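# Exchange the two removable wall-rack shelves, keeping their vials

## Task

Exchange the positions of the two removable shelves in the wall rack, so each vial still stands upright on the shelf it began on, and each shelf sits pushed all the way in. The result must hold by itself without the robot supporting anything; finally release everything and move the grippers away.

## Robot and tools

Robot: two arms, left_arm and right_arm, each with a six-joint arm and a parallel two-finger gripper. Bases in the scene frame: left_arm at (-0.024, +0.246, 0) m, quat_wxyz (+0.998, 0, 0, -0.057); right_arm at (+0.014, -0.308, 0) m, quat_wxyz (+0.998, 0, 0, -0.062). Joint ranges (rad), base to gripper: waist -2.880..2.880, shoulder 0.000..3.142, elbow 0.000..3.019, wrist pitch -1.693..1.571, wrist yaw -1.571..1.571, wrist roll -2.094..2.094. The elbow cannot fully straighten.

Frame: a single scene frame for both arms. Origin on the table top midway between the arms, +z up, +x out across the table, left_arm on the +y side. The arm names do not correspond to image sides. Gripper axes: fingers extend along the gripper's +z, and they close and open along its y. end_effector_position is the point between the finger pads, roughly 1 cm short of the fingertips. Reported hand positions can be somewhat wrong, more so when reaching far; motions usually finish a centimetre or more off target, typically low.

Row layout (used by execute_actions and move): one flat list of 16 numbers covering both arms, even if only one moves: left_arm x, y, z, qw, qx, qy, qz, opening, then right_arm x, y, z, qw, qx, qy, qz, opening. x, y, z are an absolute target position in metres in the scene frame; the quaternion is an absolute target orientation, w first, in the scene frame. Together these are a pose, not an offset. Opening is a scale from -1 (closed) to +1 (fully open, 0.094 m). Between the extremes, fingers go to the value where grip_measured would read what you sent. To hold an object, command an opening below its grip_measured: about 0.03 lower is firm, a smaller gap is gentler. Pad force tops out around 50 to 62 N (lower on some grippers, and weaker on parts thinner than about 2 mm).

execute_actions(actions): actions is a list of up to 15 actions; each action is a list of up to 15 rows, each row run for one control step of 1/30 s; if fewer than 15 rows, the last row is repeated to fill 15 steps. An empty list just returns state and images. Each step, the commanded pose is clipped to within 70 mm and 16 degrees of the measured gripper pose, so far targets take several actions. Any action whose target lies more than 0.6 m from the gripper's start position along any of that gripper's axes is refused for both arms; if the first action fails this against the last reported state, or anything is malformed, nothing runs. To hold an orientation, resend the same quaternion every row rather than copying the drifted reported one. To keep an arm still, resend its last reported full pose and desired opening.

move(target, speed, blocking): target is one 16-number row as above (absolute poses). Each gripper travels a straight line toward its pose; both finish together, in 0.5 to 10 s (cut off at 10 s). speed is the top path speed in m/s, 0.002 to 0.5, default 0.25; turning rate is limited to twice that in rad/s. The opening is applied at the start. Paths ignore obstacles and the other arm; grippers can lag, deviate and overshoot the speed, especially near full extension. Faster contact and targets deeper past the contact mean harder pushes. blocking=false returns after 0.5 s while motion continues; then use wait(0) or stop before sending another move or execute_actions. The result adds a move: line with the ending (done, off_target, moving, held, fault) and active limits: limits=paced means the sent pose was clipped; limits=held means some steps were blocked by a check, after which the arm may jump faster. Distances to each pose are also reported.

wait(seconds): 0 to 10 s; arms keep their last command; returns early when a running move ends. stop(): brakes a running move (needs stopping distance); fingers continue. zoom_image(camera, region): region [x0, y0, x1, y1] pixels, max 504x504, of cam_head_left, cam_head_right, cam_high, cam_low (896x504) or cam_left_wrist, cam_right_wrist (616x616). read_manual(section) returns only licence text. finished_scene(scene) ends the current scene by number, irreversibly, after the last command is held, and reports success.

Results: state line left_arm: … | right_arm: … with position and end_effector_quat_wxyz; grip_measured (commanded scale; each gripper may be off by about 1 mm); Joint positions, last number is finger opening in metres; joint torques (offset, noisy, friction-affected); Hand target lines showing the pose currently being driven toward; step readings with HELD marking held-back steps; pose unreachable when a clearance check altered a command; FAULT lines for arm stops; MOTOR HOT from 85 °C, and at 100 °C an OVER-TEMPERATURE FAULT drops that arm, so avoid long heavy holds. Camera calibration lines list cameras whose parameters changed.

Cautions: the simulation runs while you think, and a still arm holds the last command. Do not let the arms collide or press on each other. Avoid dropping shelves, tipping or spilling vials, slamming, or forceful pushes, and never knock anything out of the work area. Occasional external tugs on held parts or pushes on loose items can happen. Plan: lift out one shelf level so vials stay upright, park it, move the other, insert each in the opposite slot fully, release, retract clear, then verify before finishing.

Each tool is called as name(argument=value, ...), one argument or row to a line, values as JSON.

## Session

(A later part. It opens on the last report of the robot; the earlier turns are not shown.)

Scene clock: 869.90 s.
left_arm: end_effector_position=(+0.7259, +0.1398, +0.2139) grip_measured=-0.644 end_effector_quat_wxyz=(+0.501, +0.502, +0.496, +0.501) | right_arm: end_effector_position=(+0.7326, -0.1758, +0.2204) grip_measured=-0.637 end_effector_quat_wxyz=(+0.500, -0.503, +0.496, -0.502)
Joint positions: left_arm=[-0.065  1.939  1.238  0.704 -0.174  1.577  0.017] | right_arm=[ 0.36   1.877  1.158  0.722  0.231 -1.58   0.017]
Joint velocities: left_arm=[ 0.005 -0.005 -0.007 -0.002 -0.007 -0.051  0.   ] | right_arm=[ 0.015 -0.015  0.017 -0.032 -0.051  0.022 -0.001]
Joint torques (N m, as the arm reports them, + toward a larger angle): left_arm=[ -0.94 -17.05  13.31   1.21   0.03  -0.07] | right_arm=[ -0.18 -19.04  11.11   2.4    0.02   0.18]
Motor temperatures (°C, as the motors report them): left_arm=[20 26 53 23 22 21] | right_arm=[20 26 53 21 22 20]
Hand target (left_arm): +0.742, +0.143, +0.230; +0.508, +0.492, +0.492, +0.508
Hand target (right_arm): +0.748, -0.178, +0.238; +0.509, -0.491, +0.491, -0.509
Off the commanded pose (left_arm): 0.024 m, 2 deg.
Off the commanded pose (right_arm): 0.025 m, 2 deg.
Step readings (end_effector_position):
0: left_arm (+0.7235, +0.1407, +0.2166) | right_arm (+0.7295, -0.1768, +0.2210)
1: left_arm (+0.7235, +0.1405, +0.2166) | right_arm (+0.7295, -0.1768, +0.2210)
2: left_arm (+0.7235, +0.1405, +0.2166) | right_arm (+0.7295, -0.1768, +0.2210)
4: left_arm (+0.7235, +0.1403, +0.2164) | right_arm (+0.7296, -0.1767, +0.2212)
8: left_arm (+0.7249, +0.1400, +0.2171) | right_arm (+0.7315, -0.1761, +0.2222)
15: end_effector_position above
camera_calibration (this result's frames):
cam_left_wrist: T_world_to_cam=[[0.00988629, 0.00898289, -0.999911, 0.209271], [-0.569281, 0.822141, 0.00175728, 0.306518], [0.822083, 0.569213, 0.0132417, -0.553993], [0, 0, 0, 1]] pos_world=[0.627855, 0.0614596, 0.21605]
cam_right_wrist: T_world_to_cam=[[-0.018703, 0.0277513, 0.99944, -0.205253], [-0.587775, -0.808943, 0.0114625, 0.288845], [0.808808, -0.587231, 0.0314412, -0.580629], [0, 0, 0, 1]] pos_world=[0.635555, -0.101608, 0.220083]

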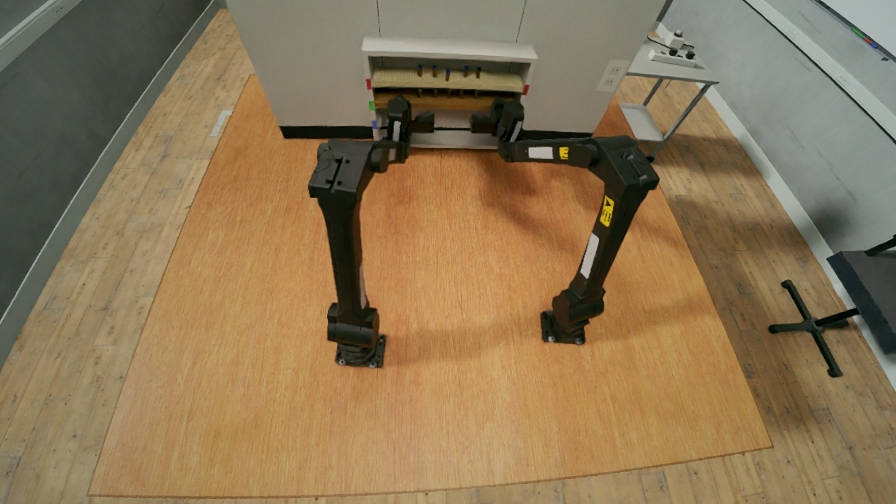

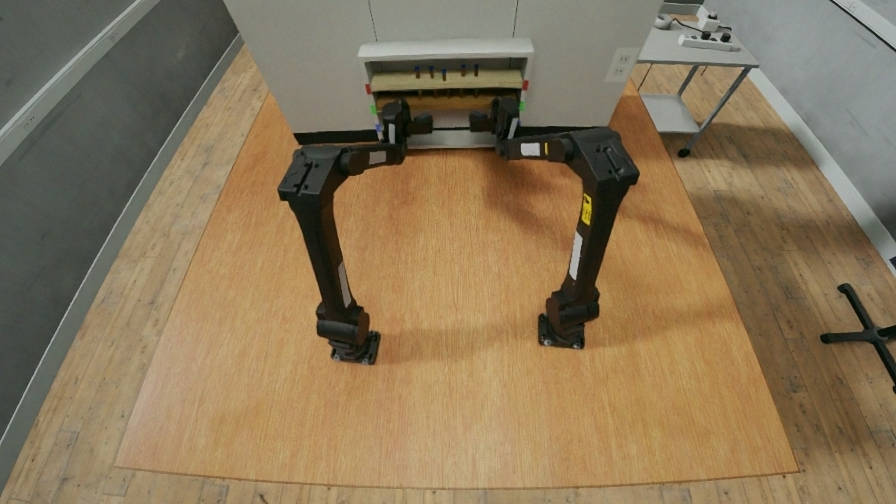

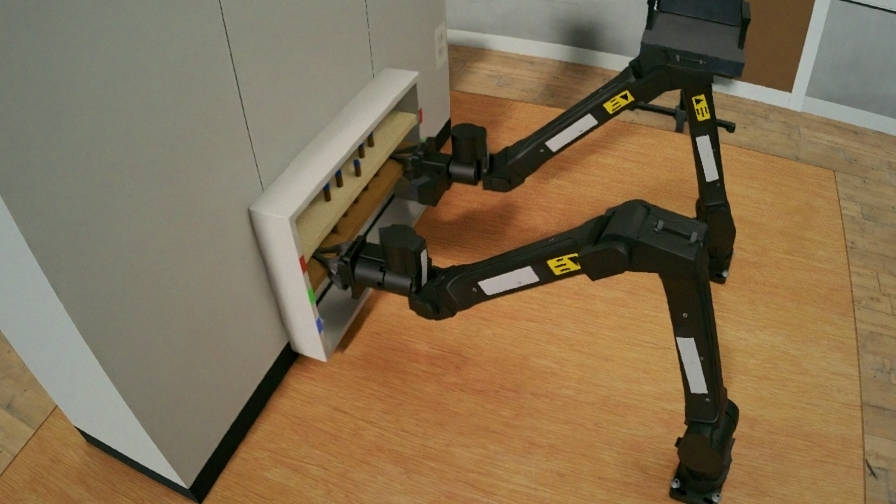

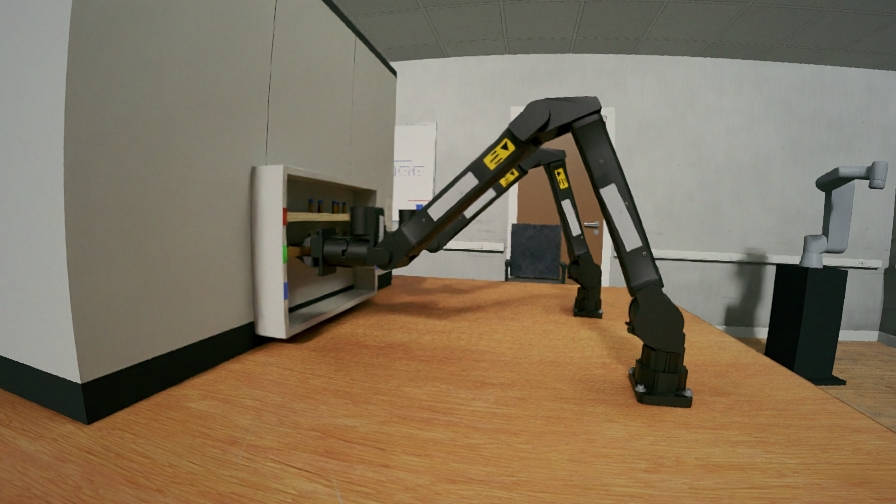

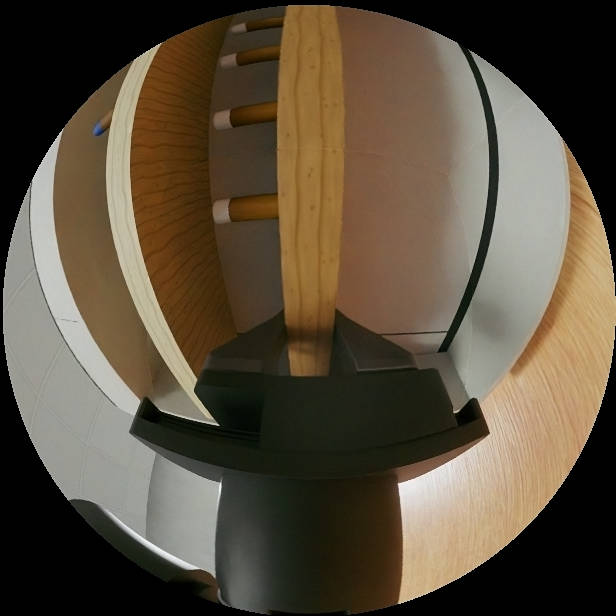

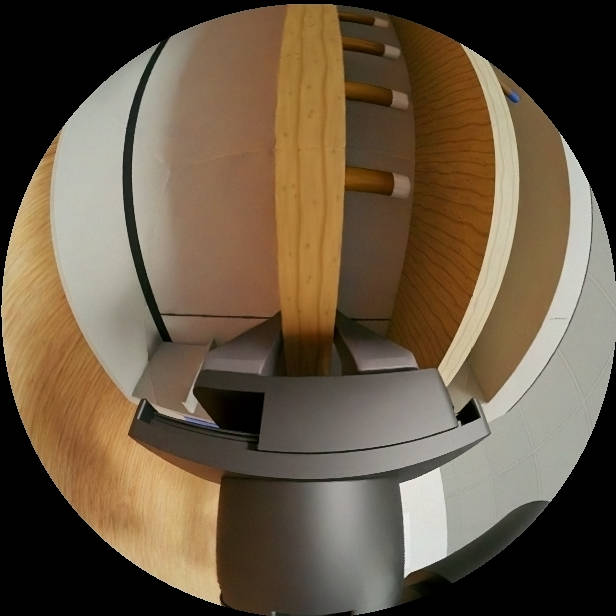

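execute_actions(
  actions=[
    [[0.741,0.1425,0.2336,0.5096,0.4904,0.4904,0.5096,-0.69,0.7475,-0.1778,0.2396,0.510,-0.490,0.490,-0.510,-0.69],[0.738,0.142,0.2372,0.5112,0.4888,0.4888,0.5112,-0.69,0.7445,-0.1776,0.2417,0.5112,-0.4888,0.4888,-0.5112,-0.69],[0.735,0.1415,0.2408,0.5128,0.4872,0.4872,0.5128,-0.69,0.7415,-0.1774,0.2438,0.5124,-0.4876,0.4876,-0.5124,-0.69],[0.732,0.141,0.2444,0.5145,0.4855,0.4855,0.5145,-0.69,0.7385,-0.1772,0.246,0.5135,-0.4865,0.4865,-0.5135,-0.69],[0.729,0.1405,0.248,0.516,0.484,0.484,0.516,-0.69,0.7355,-0.177,0.2481,0.5146,-0.4854,0.4854,-0.5146,-0.69],[0.7255,0.140,0.2517,0.5177,0.4823,0.4823,0.5177,-0.69,0.732,-0.1768,0.2502,0.5157,-0.4843,0.4843,-0.5157,-0.69],[0.722,0.1395,0.2553,0.5194,0.4806,0.4806,0.5194,-0.69,0.7285,-0.1766,0.2524,0.5168,-0.4832,0.4832,-0.5168,-0.69],[0.719,0.139,0.259,0.521,0.479,0.479,0.521,-0.69,0.7255,-0.1765,0.2545,0.518,-0.482,0.482,-0.518,-0.69],[0.7165,0.139,0.2593,0.521,0.479,0.479,0.521,-0.69,0.723,-0.1765,0.2547,0.518,-0.482,0.482,-0.518,-0.69],[0.714,0.139,0.2596,0.521,0.479,0.479,0.521,-0.69,0.7205,-0.1765,0.2549,0.518,-0.482,0.482,-0.518,-0.69],[0.7115,0.139,0.2599,0.521,0.479,0.479,0.521,-0.69,0.718,-0.1765,0.2551,0.518,-0.482,0.482,-0.518,-0.69],[0.709,0.139,0.2602,0.521,0.479,0.479,0.521,-0.69,0.7155,-0.1765,0.2553,0.518,-0.482,0.482,-0.518,-0.69],[0.7065,0.139,0.2605,0.521,0.479,0.479,0.521,-0.69,0.713,-0.1765,0.2555,0.518,-0.482,0.482,-0.518,-0.69],[0.704,0.139,0.2608,0.521,0.479,0.479,0.521,-0.69,0.7105,-0.1765,0.2557,0.518,-0.482,0.482,-0.518,-0.69],[0.7015,0.139,0.2611,0.521,0.479,0.479,0.521,-0.69,0.708,-0.1765,0.2559,0.518,-0.482,0.482,-0.518,-0.69]],
    [[0.699,0.139,0.2614,0.521,0.479,0.479,0.521,-0.69,0.7055,-0.1765,0.2561,0.518,-0.482,0.482,-0.518,-0.69],[0.6965,0.139,0.2617,0.521,0.479,0.479,0.521,-0.69,0.703,-0.1765,0.2563,0.518,-0.482,0.482,-0.518,-0.69],[0.694,0.139,0.262,0.521,0.479,0.479,0.521,-0.69,0.7005,-0.1765,0.2565,0.518,-0.482,0.482,-0.518,-0.69],[0.6915,0.139,0.2623,0.521,0.479,0.479,0.521,-0.69,0.698,-0.1765,0.2567,0.518,-0.482,0.482,-0.518,-0.69],[0.689,0.139,0.2626,0.521,0.479,0.479,0.521,-0.69,0.6955,-0.1765,0.2569,0.518,-0.482,0.482,-0.518,-0.69],[0.6865,0.139,0.2629,0.521,0.479,0.479,0.521,-0.69,0.693,-0.1765,0.2571,0.518,-0.482,0.482,-0.518,-0.69],[0.684,0.139,0.2632,0.521,0.479,0.479,0.521,-0.69,0.6905,-0.1765,0.2573,0.518,-0.482,0.482,-0.518,-0.69],[0.6815,0.139,0.2635,0.521,0.479,0.479,0.521,-0.69,0.688,-0.1765,0.2575,0.518,-0.482,0.482,-0.518,-0.69],[0.679,0.139,0.2638,0.521,0.479,0.479,0.521,-0.69,0.6855,-0.1765,0.2577,0.518,-0.482,0.482,-0.518,-0.69],[0.6765,0.139,0.2641,0.521,0.479,0.479,0.521,-0.69,0.683,-0.1765,0.2579,0.518,-0.482,0.482,-0.518,-0.69],[0.674,0.139,0.2644,0.521,0.479,0.479,0.521,-0.69,0.6805,-0.1765,0.2581,0.518,-0.482,0.482,-0.518,-0.69],[0.6715,0.139,0.2647,0.521,0.479,0.479,0.521,-0.69,0.678,-0.1765,0.2583,0.518,-0.482,0.482,-0.518,-0.69],[0.669,0.139,0.265,0.521,0.479,0.479,0.521,-0.69,0.6755,-0.1765,0.2585,0.518,-0.482,0.482,-0.518,-0.69],[0.6665,0.139,0.265,0.521,0.479,0.479,0.521,-0.69,0.673,-0.1765,0.2585,0.518,-0.482,0.482,-0.518,-0.69],[0.664,0.139,0.265,0.521,0.479,0.479,0.521,-0.69,0.6705,-0.1765,0.2585,0.518,-0.482,0.482,-0.518,-0.69]],
    [[0.6615,0.139,0.265,0.521,0.479,0.479,0.521,-0.69,0.668,-0.1765,0.2585,0.518,-0.482,0.482,-0.518,-0.69],[0.659,0.139,0.265,0.521,0.479,0.479,0.521,-0.69,0.6655,-0.1765,0.2585,0.518,-0.482,0.482,-0.518,-0.69],[0.6565,0.139,0.265,0.521,0.479,0.479,0.521,-0.69,0.663,-0.1765,0.2585,0.518,-0.482,0.482,-0.518,-0.69],[0.654,0.139,0.265,0.521,0.479,0.479,0.521,-0.69,0.6605,-0.1765,0.2585,0.518,-0.482,0.482,-0.518,-0.69],[0.6515,0.139,0.265,0.521,0.479,0.479,0.521,-0.69,0.658,-0.1765,0.2585,0.518,-0.482,0.482,-0.518,-0.69],[0.649,0.139,0.265,0.521,0.479,0.479,0.521,-0.69,0.6555,-0.1765,0.2585,0.518,-0.482,0.482,-0.518,-0.69],[0.6465,0.139,0.265,0.521,0.479,0.479,0.521,-0.69,0.653,-0.1765,0.2585,0.518,-0.482,0.482,-0.518,-0.69],[0.644,0.139,0.265,0.521,0.479,0.479,0.521,-0.69,0.6505,-0.1765,0.2585,0.518,-0.482,0.482,-0.518,-0.69],[0.6415,0.139,0.265,0.521,0.479,0.479,0.521,-0.69,0.648,-0.1765,0.2585,0.518,-0.482,0.482,-0.518,-0.69],[0.639,0.139,0.265,0.521,0.479,0.479,0.521,-0.69,0.6455,-0.1765,0.2585,0.518,-0.482,0.482,-0.518,-0.69],[0.6365,0.139,0.265,0.521,0.479,0.479,0.521,-0.69,0.643,-0.1765,0.2585,0.518,-0.482,0.482,-0.518,-0.69],[0.6345,0.139,0.265,0.521,0.479,0.479,0.521,-0.69,0.641,-0.1765,0.2585,0.518,-0.482,0.482,-0.518,-0.69],[0.6325,0.139,0.265,0.521,0.479,0.479,0.521,-0.69,0.639,-0.1765,0.2585,0.518,-0.482,0.482,-0.518,-0.69],[0.631,0.139,0.265,0.521,0.479,0.479,0.521,-0.69,0.6375,-0.1765,0.2585,0.518,-0.482,0.482,-0.518,-0.69],[0.630,0.139,0.265,0.521,0.479,0.479,0.521,-0.69,0.6365,-0.1765,0.2585,0.518,-0.482,0.482,-0.518,-0.69]],
  ],
)

Scene clock: 926.07 s.
left_arm: end_effector_position=(+0.6370, +0.1392, +0.2196) grip_measured=-0.644 end_effector_quat_wxyz=(+0.497, +0.505, +0.500, +0.498) | right_arm: end_effector_position=(+0.6432, -0.1780, +0.2280) grip_measured=-0.637 end_effector_quat_wxyz=(+0.499, -0.502, +0.497, -0.502)
Joint positions: left_arm=[-0.099  1.748  0.966  0.772 -0.208  1.574  0.017] | right_arm=[ 0.4    1.685  0.895  0.792  0.275 -1.58   0.017]
Joint velocities: left_arm=[-0.015 -0.103 -0.149  0.027 -0.022  0.066 -0.   ] | right_arm=[ 0.034 -0.122 -0.144  0.032  0.037 -0.037 -0.   ]
Joint torques (N m, as the arm reports them, + toward a larger angle): left_arm=[ -1.33 -19.63   8.73   3.53  -0.54   0.14] | right_arm=[  0.21 -19.14   7.     4.25   0.57   0.08]
Motor temperatures (°C, as the motors report them): left_arm=[20 27 53 23 22 21] | right_arm=[20 26 53 21 22 20]
Hand target (left_arm): +0.630, +0.140, +0.264; +0.520, +0.478, +0.479, +0.521
Hand target (right_arm): +0.637, -0.177, +0.257; +0.518, -0.481, +0.483, -0.517
Off the commanded pose (left_arm): 0.046 m, 5 deg.
Off the commanded pose (right_arm): 0.031 m, 4 deg.
Step readings (end_effector_position; steps 1 to 15: 1st action; 16 to 30: 2nd action; 31 to 45: 3rd action):
0: left_arm (+0.7259, +0.1398, +0.2139) | right_arm (+0.7326, -0.1758, +0.2204)
1: left_arm (+0.7259, +0.1398, +0.2139) | right_arm (+0.7326, -0.1758, +0.2204)
2: left_arm (+0.7259, +0.1398, +0.2139) | right_arm (+0.7326, -0.1758, +0.2204)
4: left_arm (+0.7259, +0.1398, +0.2139) | right_arm (+0.7326, -0.1758, +0.2204)
8: left_arm (+0.7258, +0.1399, +0.2145) | right_arm (+0.7322, -0.1760, +0.2220)
15: left_arm (+0.7121, +0.1379, +0.2146) | right_arm (+0.7180, -0.1783, +0.2224)
16: left_arm (+0.7094, +0.1378, +0.2146) | right_arm (+0.7152, -0.1783, +0.2227)
17: left_arm (+0.7068, +0.1376, +0.2145) | right_arm (+0.7126, -0.1786, +0.2228)
19: left_arm (+0.7016, +0.1378, +0.2146) | right_arm (+0.7074, -0.1785, +0.2230)
23: left_arm (+0.6915, +0.1386, +0.2144) | right_arm (+0.6973, -0.1780, +0.2234)
30: left_arm (+0.6737, +0.1389, +0.2151) | right_arm (+0.6797, -0.1776, +0.2243)
31: left_arm (+0.6711, +0.1388, +0.2155) | right_arm (+0.6772, -0.1777, +0.2245)
32: left_arm (+0.6686, +0.1390, +0.2157) | right_arm (+0.6747, -0.1778, +0.2247)
34: left_arm (+0.6636, +0.1387, +0.2166) | right_arm (+0.6697, -0.1780, +0.2253)
38: left_arm (+0.6535, +0.1388, +0.2180) | right_arm (+0.6596, -0.1780, +0.2267)
45: end_effector_position above
camera_calibration (this result's frames):
cam_left_wrist: T_world_to_cam=[[-0.00358531, 0.00831973, -0.999959, 0.224566], [-0.569846, 0.821704, 0.00887979, 0.255304], [0.821744, 0.569854, 0.0017949, -0.477937], [0, 0, 0, 1]] pos_world=[0.539031, 0.0607024, 0.223147]
cam_right_wrist: T_world_to_cam=[[-0.0171035, 0.0277111, 0.99947, -0.215536], [-0.59053, -0.806922, 0.0122671, 0.236424], [0.806834, -0.590007, 0.0301654, -0.508768], [0, 0, 0, 1]] pos_world=[0.54642, -0.103428, 0.227869]

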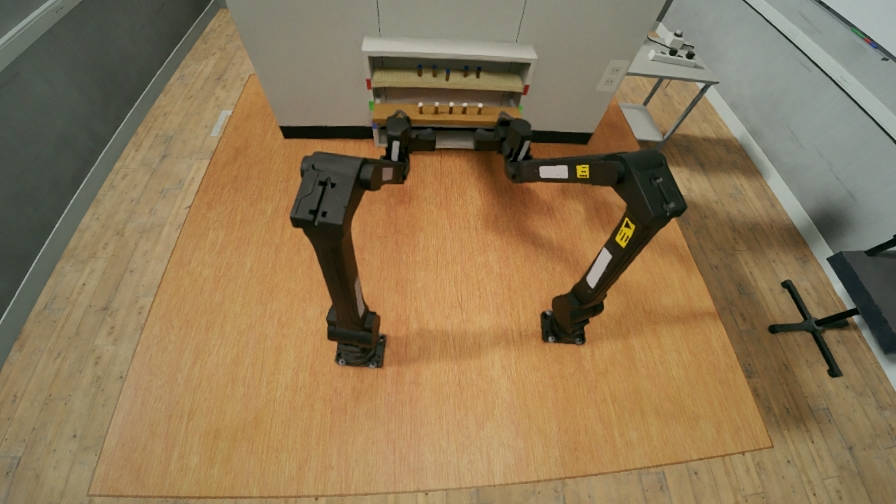

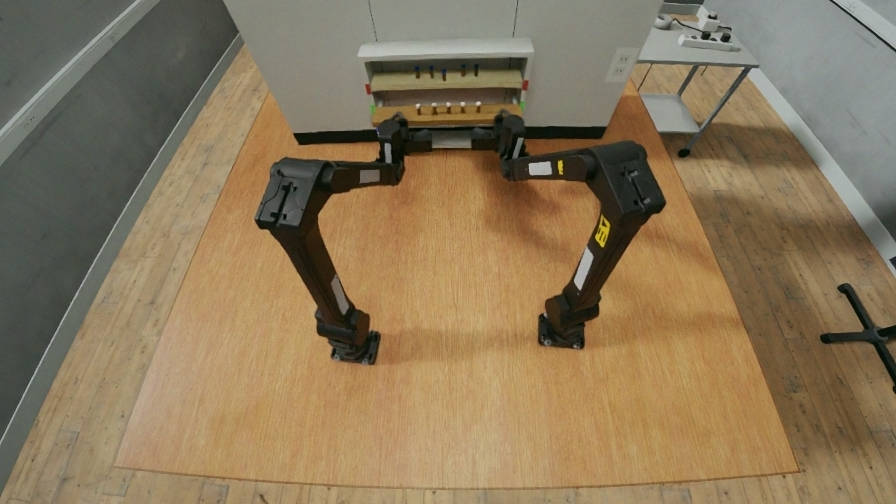

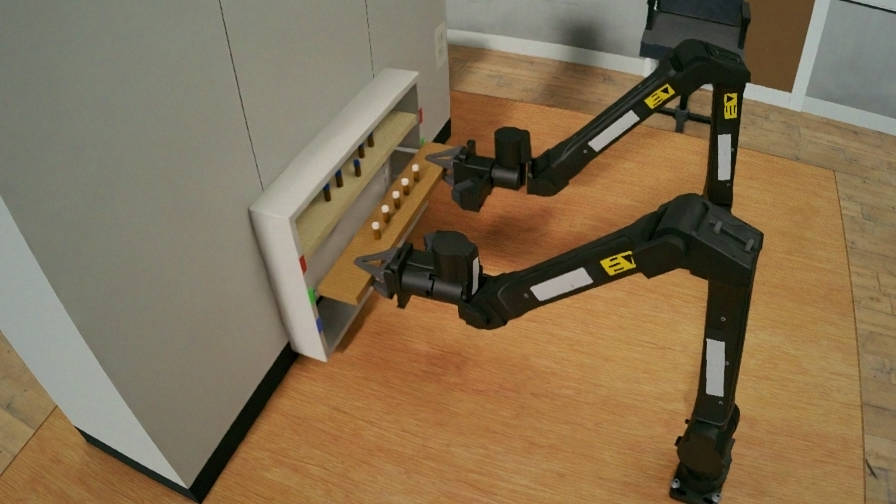

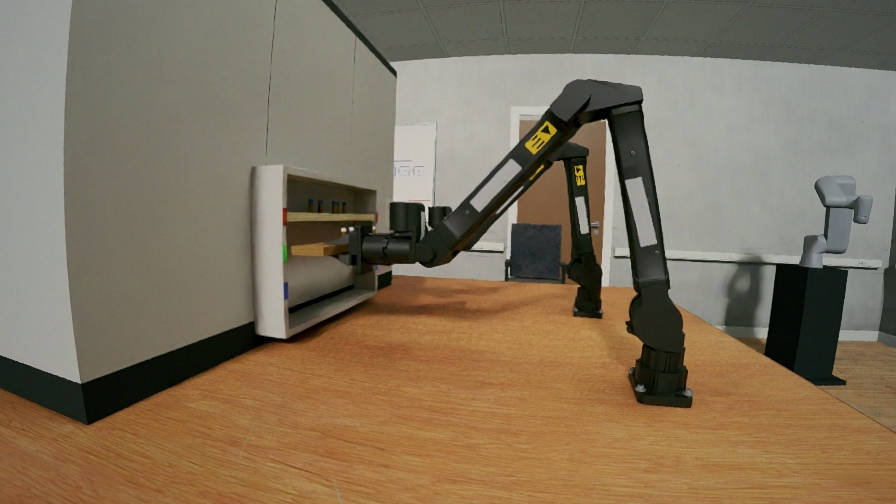

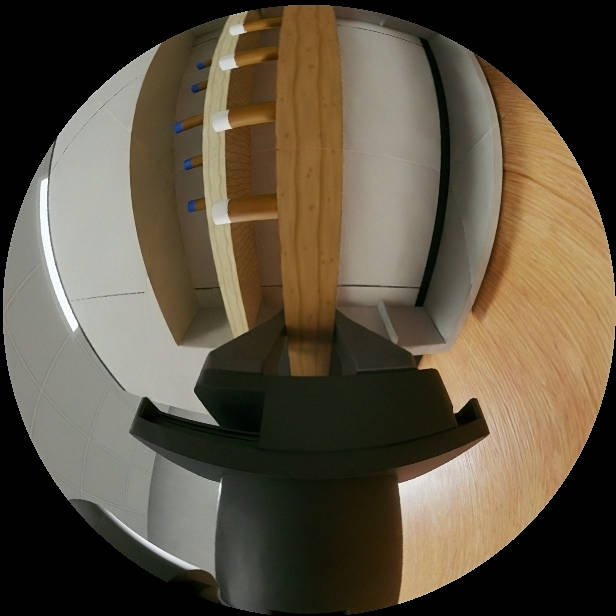

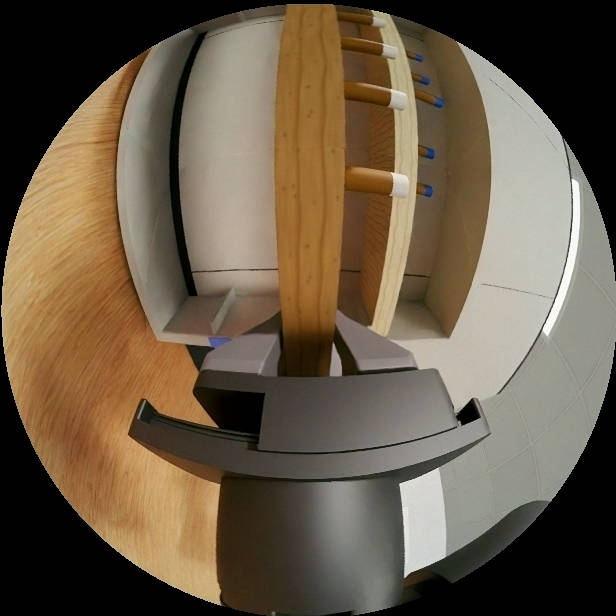

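execute_actions(
  actions=[
    [[0.630,0.139,0.2617,0.520,0.480,0.480,0.520,-0.69,0.6365,-0.1768,0.2567,0.5173,-0.4827,0.4827,-0.5173,-0.69],[0.6305,0.139,0.2583,0.519,0.481,0.481,0.519,-0.69,0.637,-0.177,0.255,0.5166,-0.4834,0.4834,-0.5166,-0.69],[0.631,0.139,0.255,0.518,0.482,0.482,0.518,-0.69,0.6375,-0.1773,0.2532,0.516,-0.484,0.484,-0.516,-0.69],[0.631,0.139,0.2517,0.517,0.483,0.483,0.517,-0.69,0.6375,-0.1775,0.2515,0.5153,-0.4847,0.4847,-0.5153,-0.69],[0.6315,0.139,0.2483,0.516,0.484,0.484,0.516,-0.69,0.638,-0.1778,0.2497,0.5146,-0.4854,0.4854,-0.5146,-0.69],[0.632,0.139,0.245,0.515,0.485,0.485,0.515,-0.69,0.6385,-0.178,0.248,0.514,-0.486,0.486,-0.514,-0.69],[0.632,0.139,0.2425,0.515,0.485,0.485,0.515,-0.69,0.6385,-0.178,0.2455,0.514,-0.486,0.486,-0.514,-0.69],[0.632,0.139,0.240,0.515,0.485,0.485,0.515,-0.69,0.6385,-0.178,0.243,0.514,-0.486,0.486,-0.514,-0.69],[0.632,0.139,0.237,0.515,0.485,0.485,0.515,-0.69,0.6385,-0.178,0.240,0.514,-0.486,0.486,-0.514,-0.69],[0.632,0.139,0.234,0.515,0.485,0.485,0.515,-0.69,0.6385,-0.178,0.237,0.514,-0.486,0.486,-0.514,-0.69],[0.632,0.139,0.231,0.515,0.485,0.485,0.515,-0.69,0.6385,-0.178,0.234,0.514,-0.486,0.486,-0.514,-0.69],[0.632,0.139,0.228,0.515,0.485,0.485,0.515,-0.69,0.6385,-0.178,0.231,0.514,-0.486,0.486,-0.514,-0.69],[0.632,0.139,0.225,0.515,0.485,0.485,0.515,-0.69,0.6385,-0.178,0.228,0.514,-0.486,0.486,-0.514,-0.69],[0.632,0.139,0.222,0.515,0.485,0.485,0.515,-0.69,0.6385,-0.178,0.225,0.514,-0.486,0.486,-0.514,-0.69],[0.632,0.139,0.219,0.515,0.485,0.485,0.515,-0.69,0.6385,-0.178,0.222,0.514,-0.486,0.486,-0.514,-0.69]],
    [[0.632,0.139,0.216,0.515,0.485,0.485,0.515,-0.69,0.6385,-0.178,0.219,0.514,-0.486,0.486,-0.514,-0.69],[0.632,0.139,0.213,0.515,0.485,0.485,0.515,-0.69,0.6385,-0.178,0.216,0.514,-0.486,0.486,-0.514,-0.69],[0.632,0.139,0.210,0.515,0.485,0.485,0.515,-0.69,0.6385,-0.178,0.213,0.514,-0.486,0.486,-0.514,-0.69],[0.632,0.139,0.207,0.515,0.485,0.485,0.515,-0.69,0.6385,-0.178,0.210,0.514,-0.486,0.486,-0.514,-0.69],[0.632,0.139,0.204,0.515,0.485,0.485,0.515,-0.69,0.6385,-0.178,0.207,0.514,-0.486,0.486,-0.514,-0.69],[0.632,0.139,0.201,0.515,0.485,0.485,0.515,-0.69,0.6385,-0.178,0.204,0.514,-0.486,0.486,-0.514,-0.69],[0.632,0.139,0.198,0.515,0.485,0.485,0.515,-0.69,0.6385,-0.178,0.201,0.514,-0.486,0.486,-0.514,-0.69],[0.632,0.139,0.195,0.515,0.485,0.485,0.515,-0.69,0.6385,-0.178,0.198,0.514,-0.486,0.486,-0.514,-0.69],[0.632,0.139,0.1925,0.515,0.485,0.485,0.515,-0.69,0.6385,-0.178,0.1955,0.514,-0.486,0.486,-0.514,-0.69],[0.632,0.139,0.1905,0.515,0.485,0.485,0.515,-0.69,0.6385,-0.178,0.1935,0.514,-0.486,0.486,-0.514,-0.69],[0.632,0.139,0.1885,0.515,0.485,0.485,0.515,-0.69,0.6385,-0.178,0.1915,0.514,-0.486,0.486,-0.514,-0.69],[0.632,0.139,0.187,0.515,0.485,0.485,0.515,-0.69,0.6385,-0.178,0.190,0.514,-0.486,0.486,-0.514,-0.69],[0.632,0.139,0.1855,0.515,0.485,0.485,0.515,-0.69,0.6385,-0.178,0.1885,0.514,-0.486,0.486,-0.514,-0.69],[0.632,0.139,0.1845,0.515,0.485,0.485,0.515,-0.69,0.6385,-0.178,0.1875,0.514,-0.486,0.486,-0.514,-0.69],[0.632,0.139,0.184,0.515,0.485,0.485,0.515,-0.69,0.6385,-0.178,0.187,0.514,-0.486,0.486,-0.514,-0.69]],
    [[0.6345,0.139,0.1854,0.5155,0.4845,0.4845,0.5155,-0.69,0.641,-0.178,0.1887,0.5146,-0.4854,0.4854,-0.5146,-0.69],[0.637,0.139,0.1868,0.516,0.484,0.484,0.516,-0.69,0.6435,-0.178,0.1904,0.5152,-0.4848,0.4848,-0.5152,-0.69],[0.6395,0.139,0.1882,0.5165,0.4835,0.4835,0.5165,-0.69,0.646,-0.178,0.1921,0.5158,-0.4842,0.4842,-0.5158,-0.69],[0.642,0.139,0.1896,0.517,0.483,0.483,0.517,-0.69,0.6485,-0.178,0.1938,0.5164,-0.4836,0.4836,-0.5164,-0.69],[0.6445,0.139,0.191,0.5175,0.4825,0.4825,0.5175,-0.69,0.651,-0.178,0.1955,0.517,-0.483,0.483,-0.517,-0.69],[0.647,0.139,0.1924,0.518,0.482,0.482,0.518,-0.69,0.6535,-0.178,0.1972,0.5176,-0.4824,0.4824,-0.5176,-0.69],[0.6495,0.139,0.1938,0.5185,0.4815,0.4815,0.5185,-0.69,0.656,-0.178,0.1989,0.5182,-0.4818,0.4818,-0.5182,-0.69],[0.652,0.139,0.1952,0.519,0.481,0.481,0.519,-0.69,0.6585,-0.178,0.2006,0.5188,-0.4812,0.4812,-0.5188,-0.69],[0.6545,0.139,0.1966,0.5195,0.4805,0.4805,0.5195,-0.69,0.661,-0.178,0.2023,0.5194,-0.4806,0.4806,-0.5194,-0.69],[0.657,0.139,0.198,0.520,0.480,0.480,0.520,-0.69,0.6635,-0.178,0.204,0.520,-0.480,0.480,-0.520,-0.69],[0.659,0.139,0.198,0.520,0.480,0.480,0.520,-0.69,0.6655,-0.178,0.204,0.520,-0.480,0.480,-0.520,-0.69],[0.6605,0.139,0.198,0.520,0.480,0.480,0.520,-0.69,0.667,-0.178,0.204,0.520,-0.480,0.480,-0.520,-0.69],[0.662,0.139,0.198,0.520,0.480,0.480,0.520,-0.69,0.6685,-0.178,0.204,0.520,-0.480,0.480,-0.520,-0.69],[0.6635,0.139,0.198,0.520,0.480,0.480,0.520,-0.69,0.670,-0.178,0.204,0.520,-0.480,0.480,-0.520,-0.69],[0.665,0.139,0.198,0.520,0.480,0.480,0.520,-0.69,0.6715,-0.178,0.204,0.520,-0.480,0.480,-0.520,-0.69]],
  ],
)

Scene clock: 983.00 s.
left_arm: end_effector_position=(+0.6379, +0.1379, +0.1649) grip_measured=-0.644 end_effector_quat_wxyz=(+0.500, +0.502, +0.496, +0.501) | right_arm: end_effector_position=(+0.6445, -0.1782, +0.1720) grip_measured=-0.637 end_effector_quat_wxyz=(+0.502, -0.501, +0.494, -0.503)
Joint positions: left_arm=[-0.1    1.875  0.942  0.936 -0.208  1.578  0.017] | right_arm=[ 0.398  1.819  0.867  0.963  0.269 -1.581  0.017]
Joint velocities: left_arm=[ 0.005  0.093  0.144 -0.007 -0.037  0.022 -0.   ] | right_arm=[-0.044  0.073  0.134 -0.007 -0.037 -0.022 -0.001]
Joint torques (N m, as the arm reports them, + toward a larger angle): left_arm=[ -0.53 -15.99  12.39   2.3    0.05   0.06] | right_arm=[ -1.42 -16.69  10.44   2.63  -0.08   0.05]
Motor temperatures (°C, as the motors report them): left_arm=[20 27 48 24 22 21] | right_arm=[20 26 46 22 22 20]
Hand target (left_arm): +0.661, +0.140, +0.199; +0.519, +0.480, +0.480, +0.520
Hand target (right_arm): +0.667, -0.179, +0.205; +0.519, -0.479, +0.480, -0.520
Off the commanded pose (left_arm): 0.043 m, 4 deg.
Off the commanded pose (right_arm): 0.042 m, 4 deg.
Step readings (end_effector_position; steps 1 to 15: 1st action; 16 to 30: 2nd action; 31 to 45: 3rd action):
0: left_arm (+0.6341, +0.1395, +0.2214) | right_arm (+0.6404, -0.1776, +0.2295)
1: left_arm (+0.6341, +0.1395, +0.2214) | right_arm (+0.6404, -0.1776, +0.2295)
2: left_arm (+0.6341, +0.1395, +0.2214) | right_arm (+0.6404, -0.1776, +0.2295)
4: left_arm (+0.6339, +0.1395, +0.2213) | right_arm (+0.6404, -0.1776, +0.2295)
8: left_arm (+0.6327, +0.1395, +0.2214) | right_arm (+0.6402, -0.1777, +0.2300)
15: left_arm (+0.6309, +0.1397, +0.2189) | right_arm (+0.6391, -0.1775, +0.2253)
16: left_arm (+0.6310, +0.1397, +0.2161) | right_arm (+0.6393, -0.1774, +0.2227)
17: left_arm (+0.6311, +0.1397, +0.2126) | right_arm (+0.6394, -0.1774, +0.2190)
19: left_arm (+0.6312, +0.1396, +0.2043) | right_arm (+0.6393, -0.1774, +0.2108)
23: left_arm (+0.6310, +0.1397, +0.1864) | right_arm (+0.6391, -0.1772, +0.1932)
30: left_arm (+0.6307, +0.1398, +0.1676) | right_arm (+0.6389, -0.1770, +0.1744)
31: left_arm (+0.6308, +0.1397, +0.1666) | right_arm (+0.6390, -0.1770, +0.1735)
32: left_arm (+0.6308, +0.1397, +0.1659) | right_arm (+0.6391, -0.1769, +0.1729)
34: left_arm (+0.6308, +0.1397, +0.1654) | right_arm (+0.6391, -0.1767, +0.1724)
38: left_arm (+0.6309, +0.1397, +0.1649) | right_arm (+0.6391, -0.1765, +0.1722)
45: end_effector_position above
camera_calibration (this result's frames):
cam_left_wrist: T_world_to_cam=[[0.00837912, 0.00955412, -0.999919, 0.162016], [-0.568651, 0.822573, 0.00309441, 0.257382], [0.822536, 0.568579, 0.0123254, -0.479929], [0, 0, 0, 1]] pos_world=[0.539762, 0.0596137, 0.167122]
cam_right_wrist: T_world_to_cam=[[-0.0256591, 0.0264245, 0.999321, -0.154205], [-0.587532, -0.809177, 0.00631085, 0.236353], [0.808794, -0.586971, 0.036288, -0.510096], [0, 0, 0, 1]] pos_world=[0.547471, -0.104085, 0.171119]

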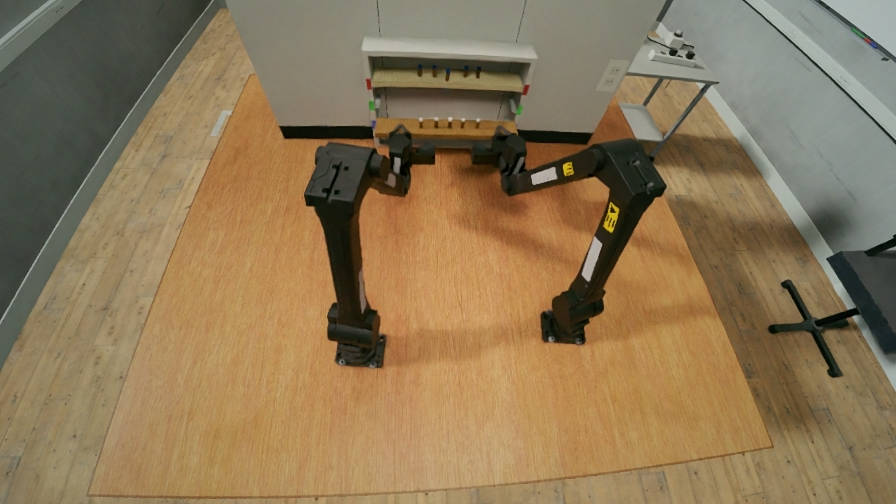

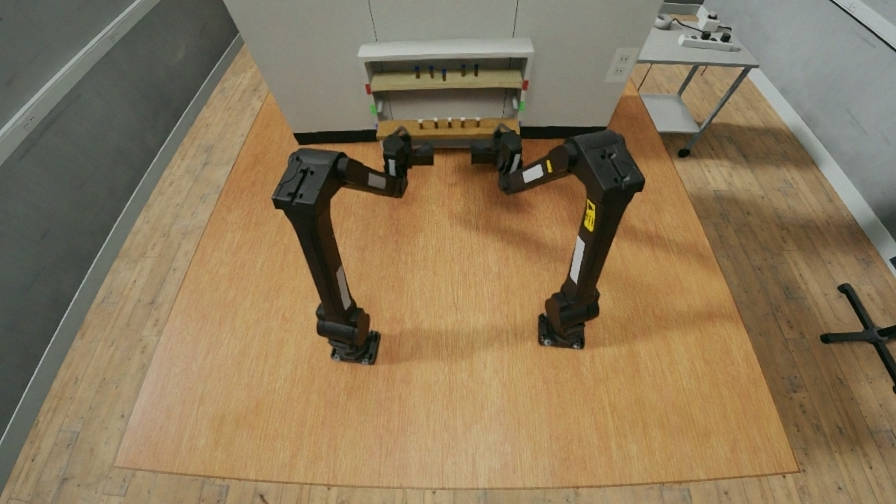

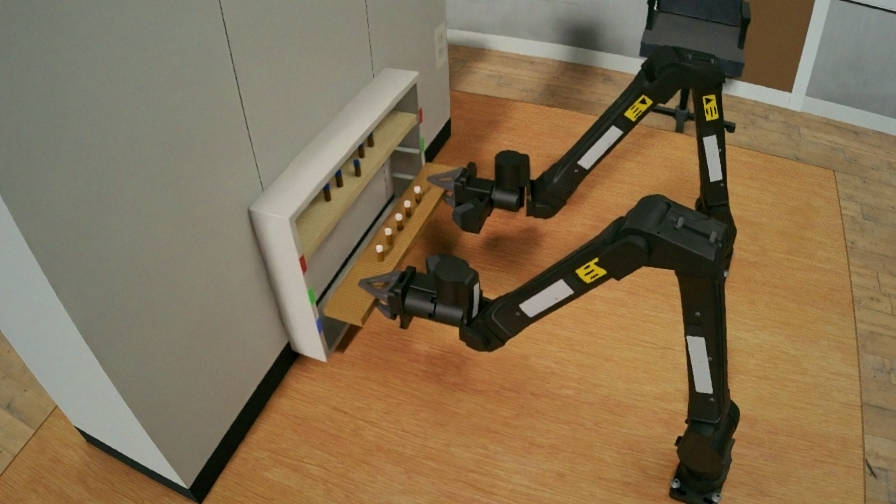

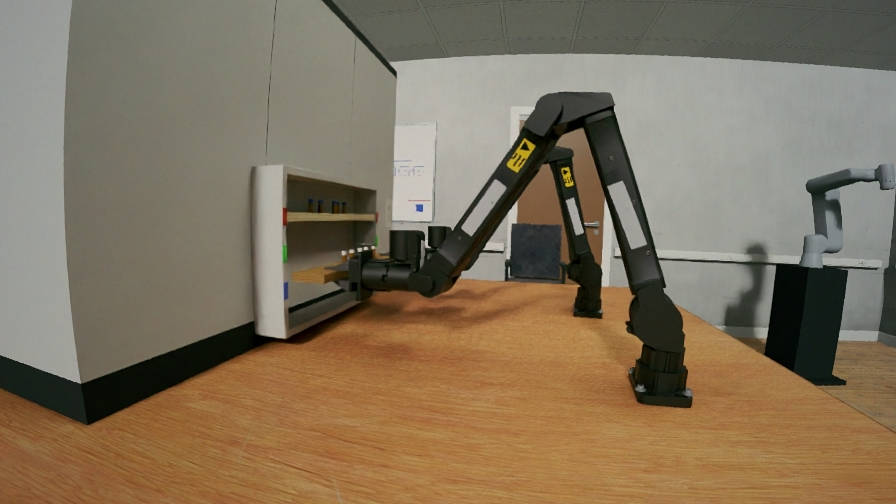

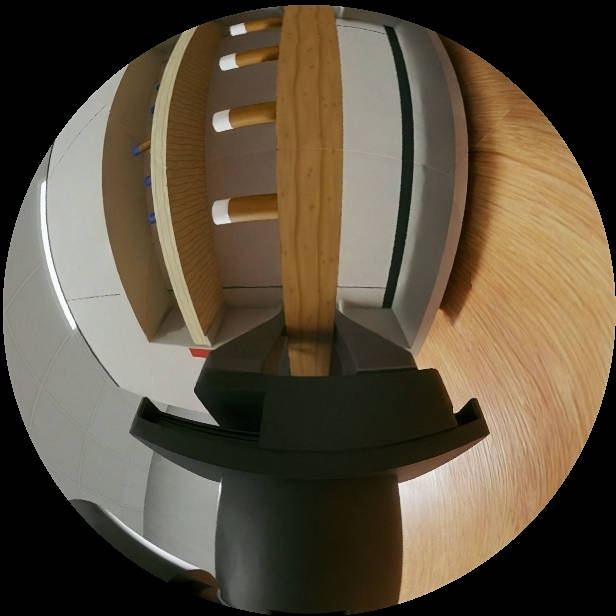

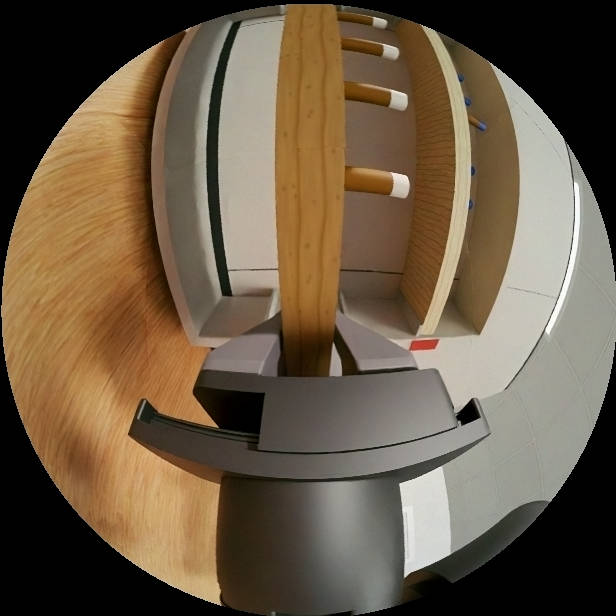

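execute_actions(
  actions=[],
)

zoom_image(
  camera="cam_head_right",
  region=[360, 95, 410, 140],
)

zoom_image(
  camera="cam_head_right",
  region=[485, 95, 535, 140],
)

Scene clock: 987.07 s.
left_arm: end_effector_position=(+0.6421, +0.1374, +0.1663) grip_measured=-0.644 end_effector_quat_wxyz=(+0.502, +0.501, +0.495, +0.502) | right_arm: end_effector_position=(+0.6486, -0.1788, +0.1732) grip_measured=-0.637 end_effector_quat_wxyz=(+0.503, -0.499, +0.494, -0.504)
Joint positions: left_arm=[-0.099  1.882  0.955  0.936 -0.207  1.578  0.017] | right_arm=[ 0.395  1.826  0.879  0.962  0.266 -1.581  0.017]
Joint velocities: left_arm=[ 0.005 -0.005  0.002 -0.007 -0.066 -0.066  0.001] | right_arm=[ 0.015 -0.005  0.002  0.012  0.037 -0.037  0.   ]
Joint torques (N m, as the arm reports them, + toward a larger angle): left_arm=[ -0.89 -16.25  12.16   2.32   0.01   0.08] | right_arm=[ -0.14 -17.64  10.26   2.75  -0.02   0.07]
Motor temperatures (°C, as the motors report them): left_arm=[20 27 49 23 22 21] | right_arm=[20 26 47 22 22 20]
Hand target (left_arm): +0.661, +0.140, +0.199; +0.519, +0.480, +0.480, +0.520
Hand target (right_arm): +0.667, -0.179, +0.205; +0.519, -0.480, +0.480, -0.520
Off the commanded pose (left_arm): 0.039 m, 4 deg.
Off the commanded pose (right_arm): 0.038 m, 4 deg.
camera_calibration (this result's frames):
cam_left_wrist: T_world_to_cam=[[0.0139721, 0.00834816, -0.999868, 0.159942], [-0.568657, 0.822574, -0.0010785, 0.260887], [0.822456, 0.568596, 0.0162403, -0.483709], [0, 0, 0, 1]] pos_world=[0.54395, 0.0591009, 0.168058]
cam_right_wrist: T_world_to_cam=[[-0.0296852, 0.0253434, 0.999238, -0.152872], [-0.588168, -0.808733, 0.0030385, 0.239356], [0.808194, -0.587629, 0.0389136, -0.513891], [0, 0, 0, 1]] pos_world=[0.551567, -0.104528, 0.172025]

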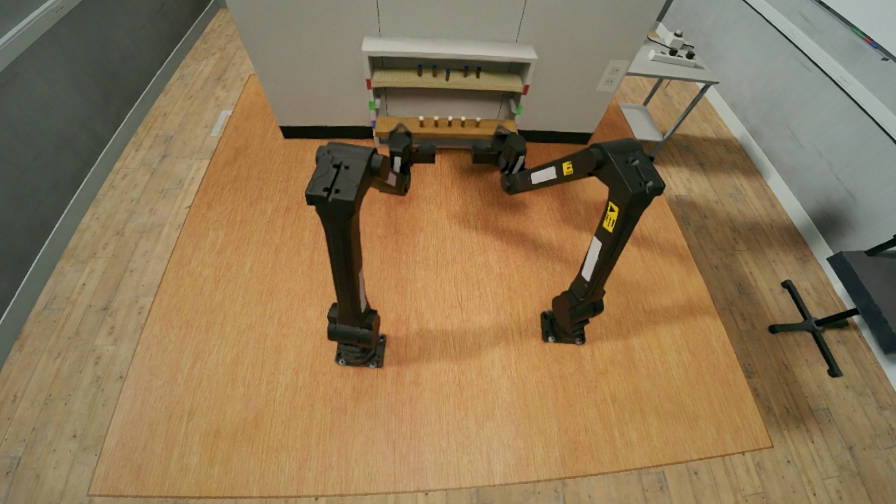

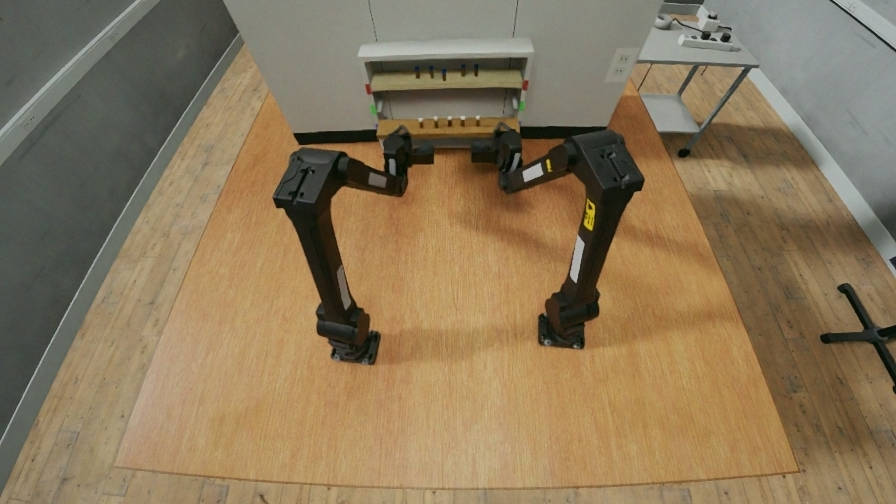

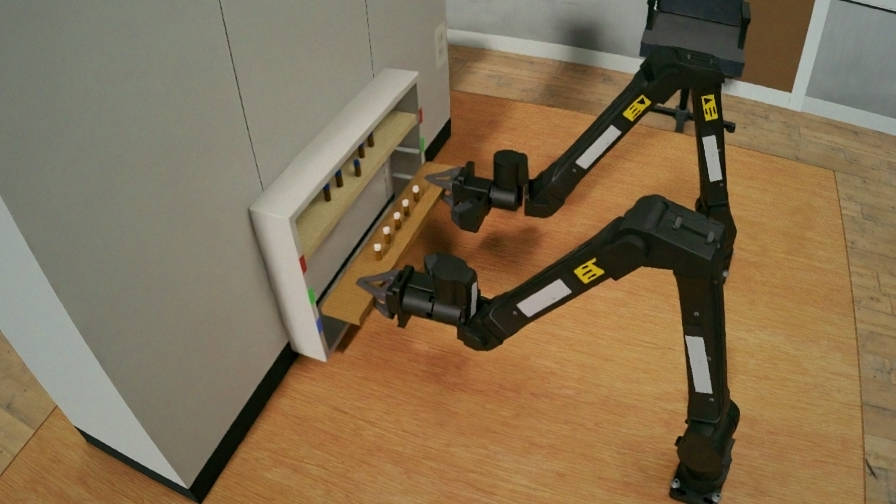

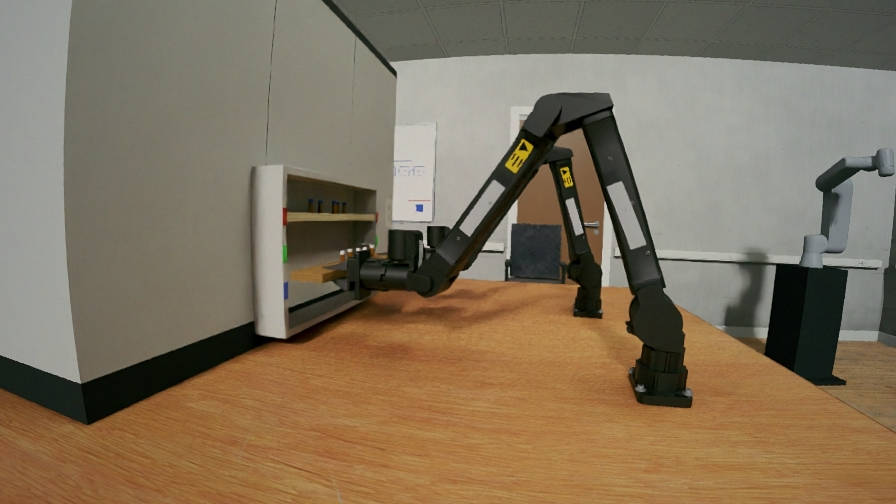

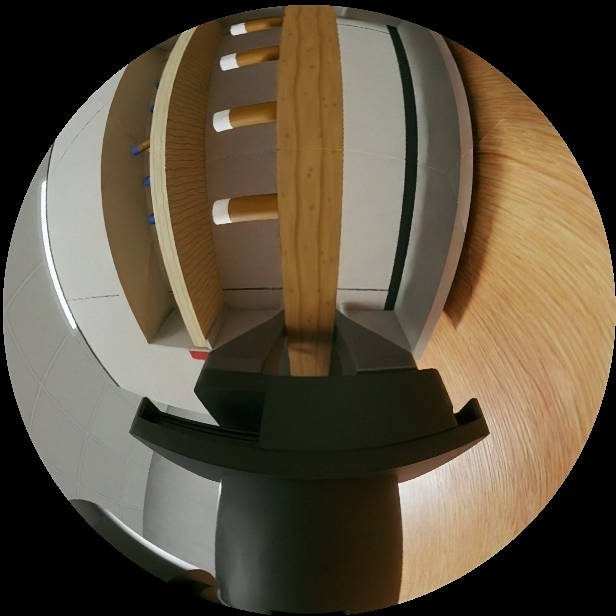

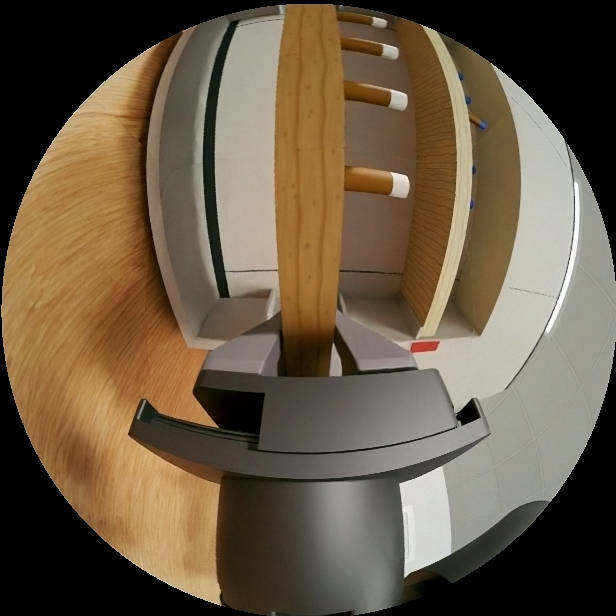

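Region (360, 95, 410, 140) of cam_head_right's 896x504 image, scaled by 10.080, with more detail than that image has; it fills the top 454 rows of this view, and the rest is white.

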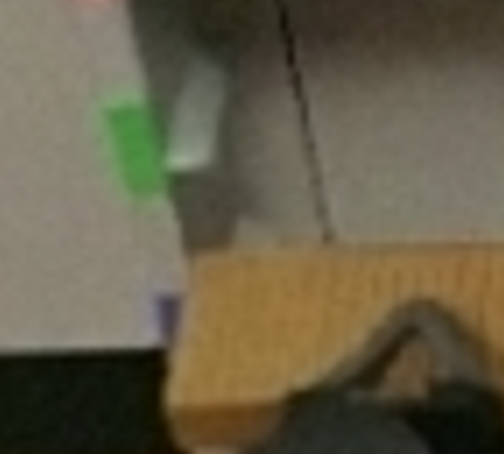

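Region (485, 95, 535, 140) of cam_head_right's 896x504 image, scaled by 10.080, with more detail than that image has; it fills the top 454 rows of this view, and the rest is white.

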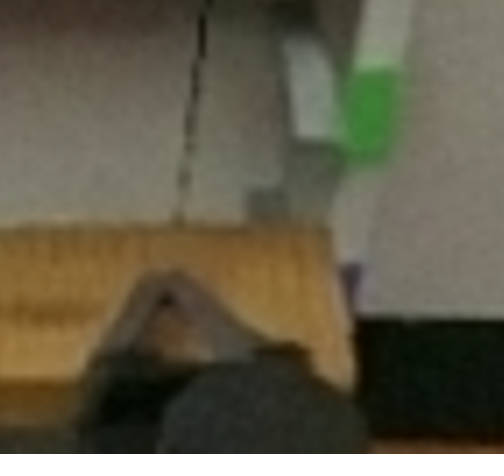

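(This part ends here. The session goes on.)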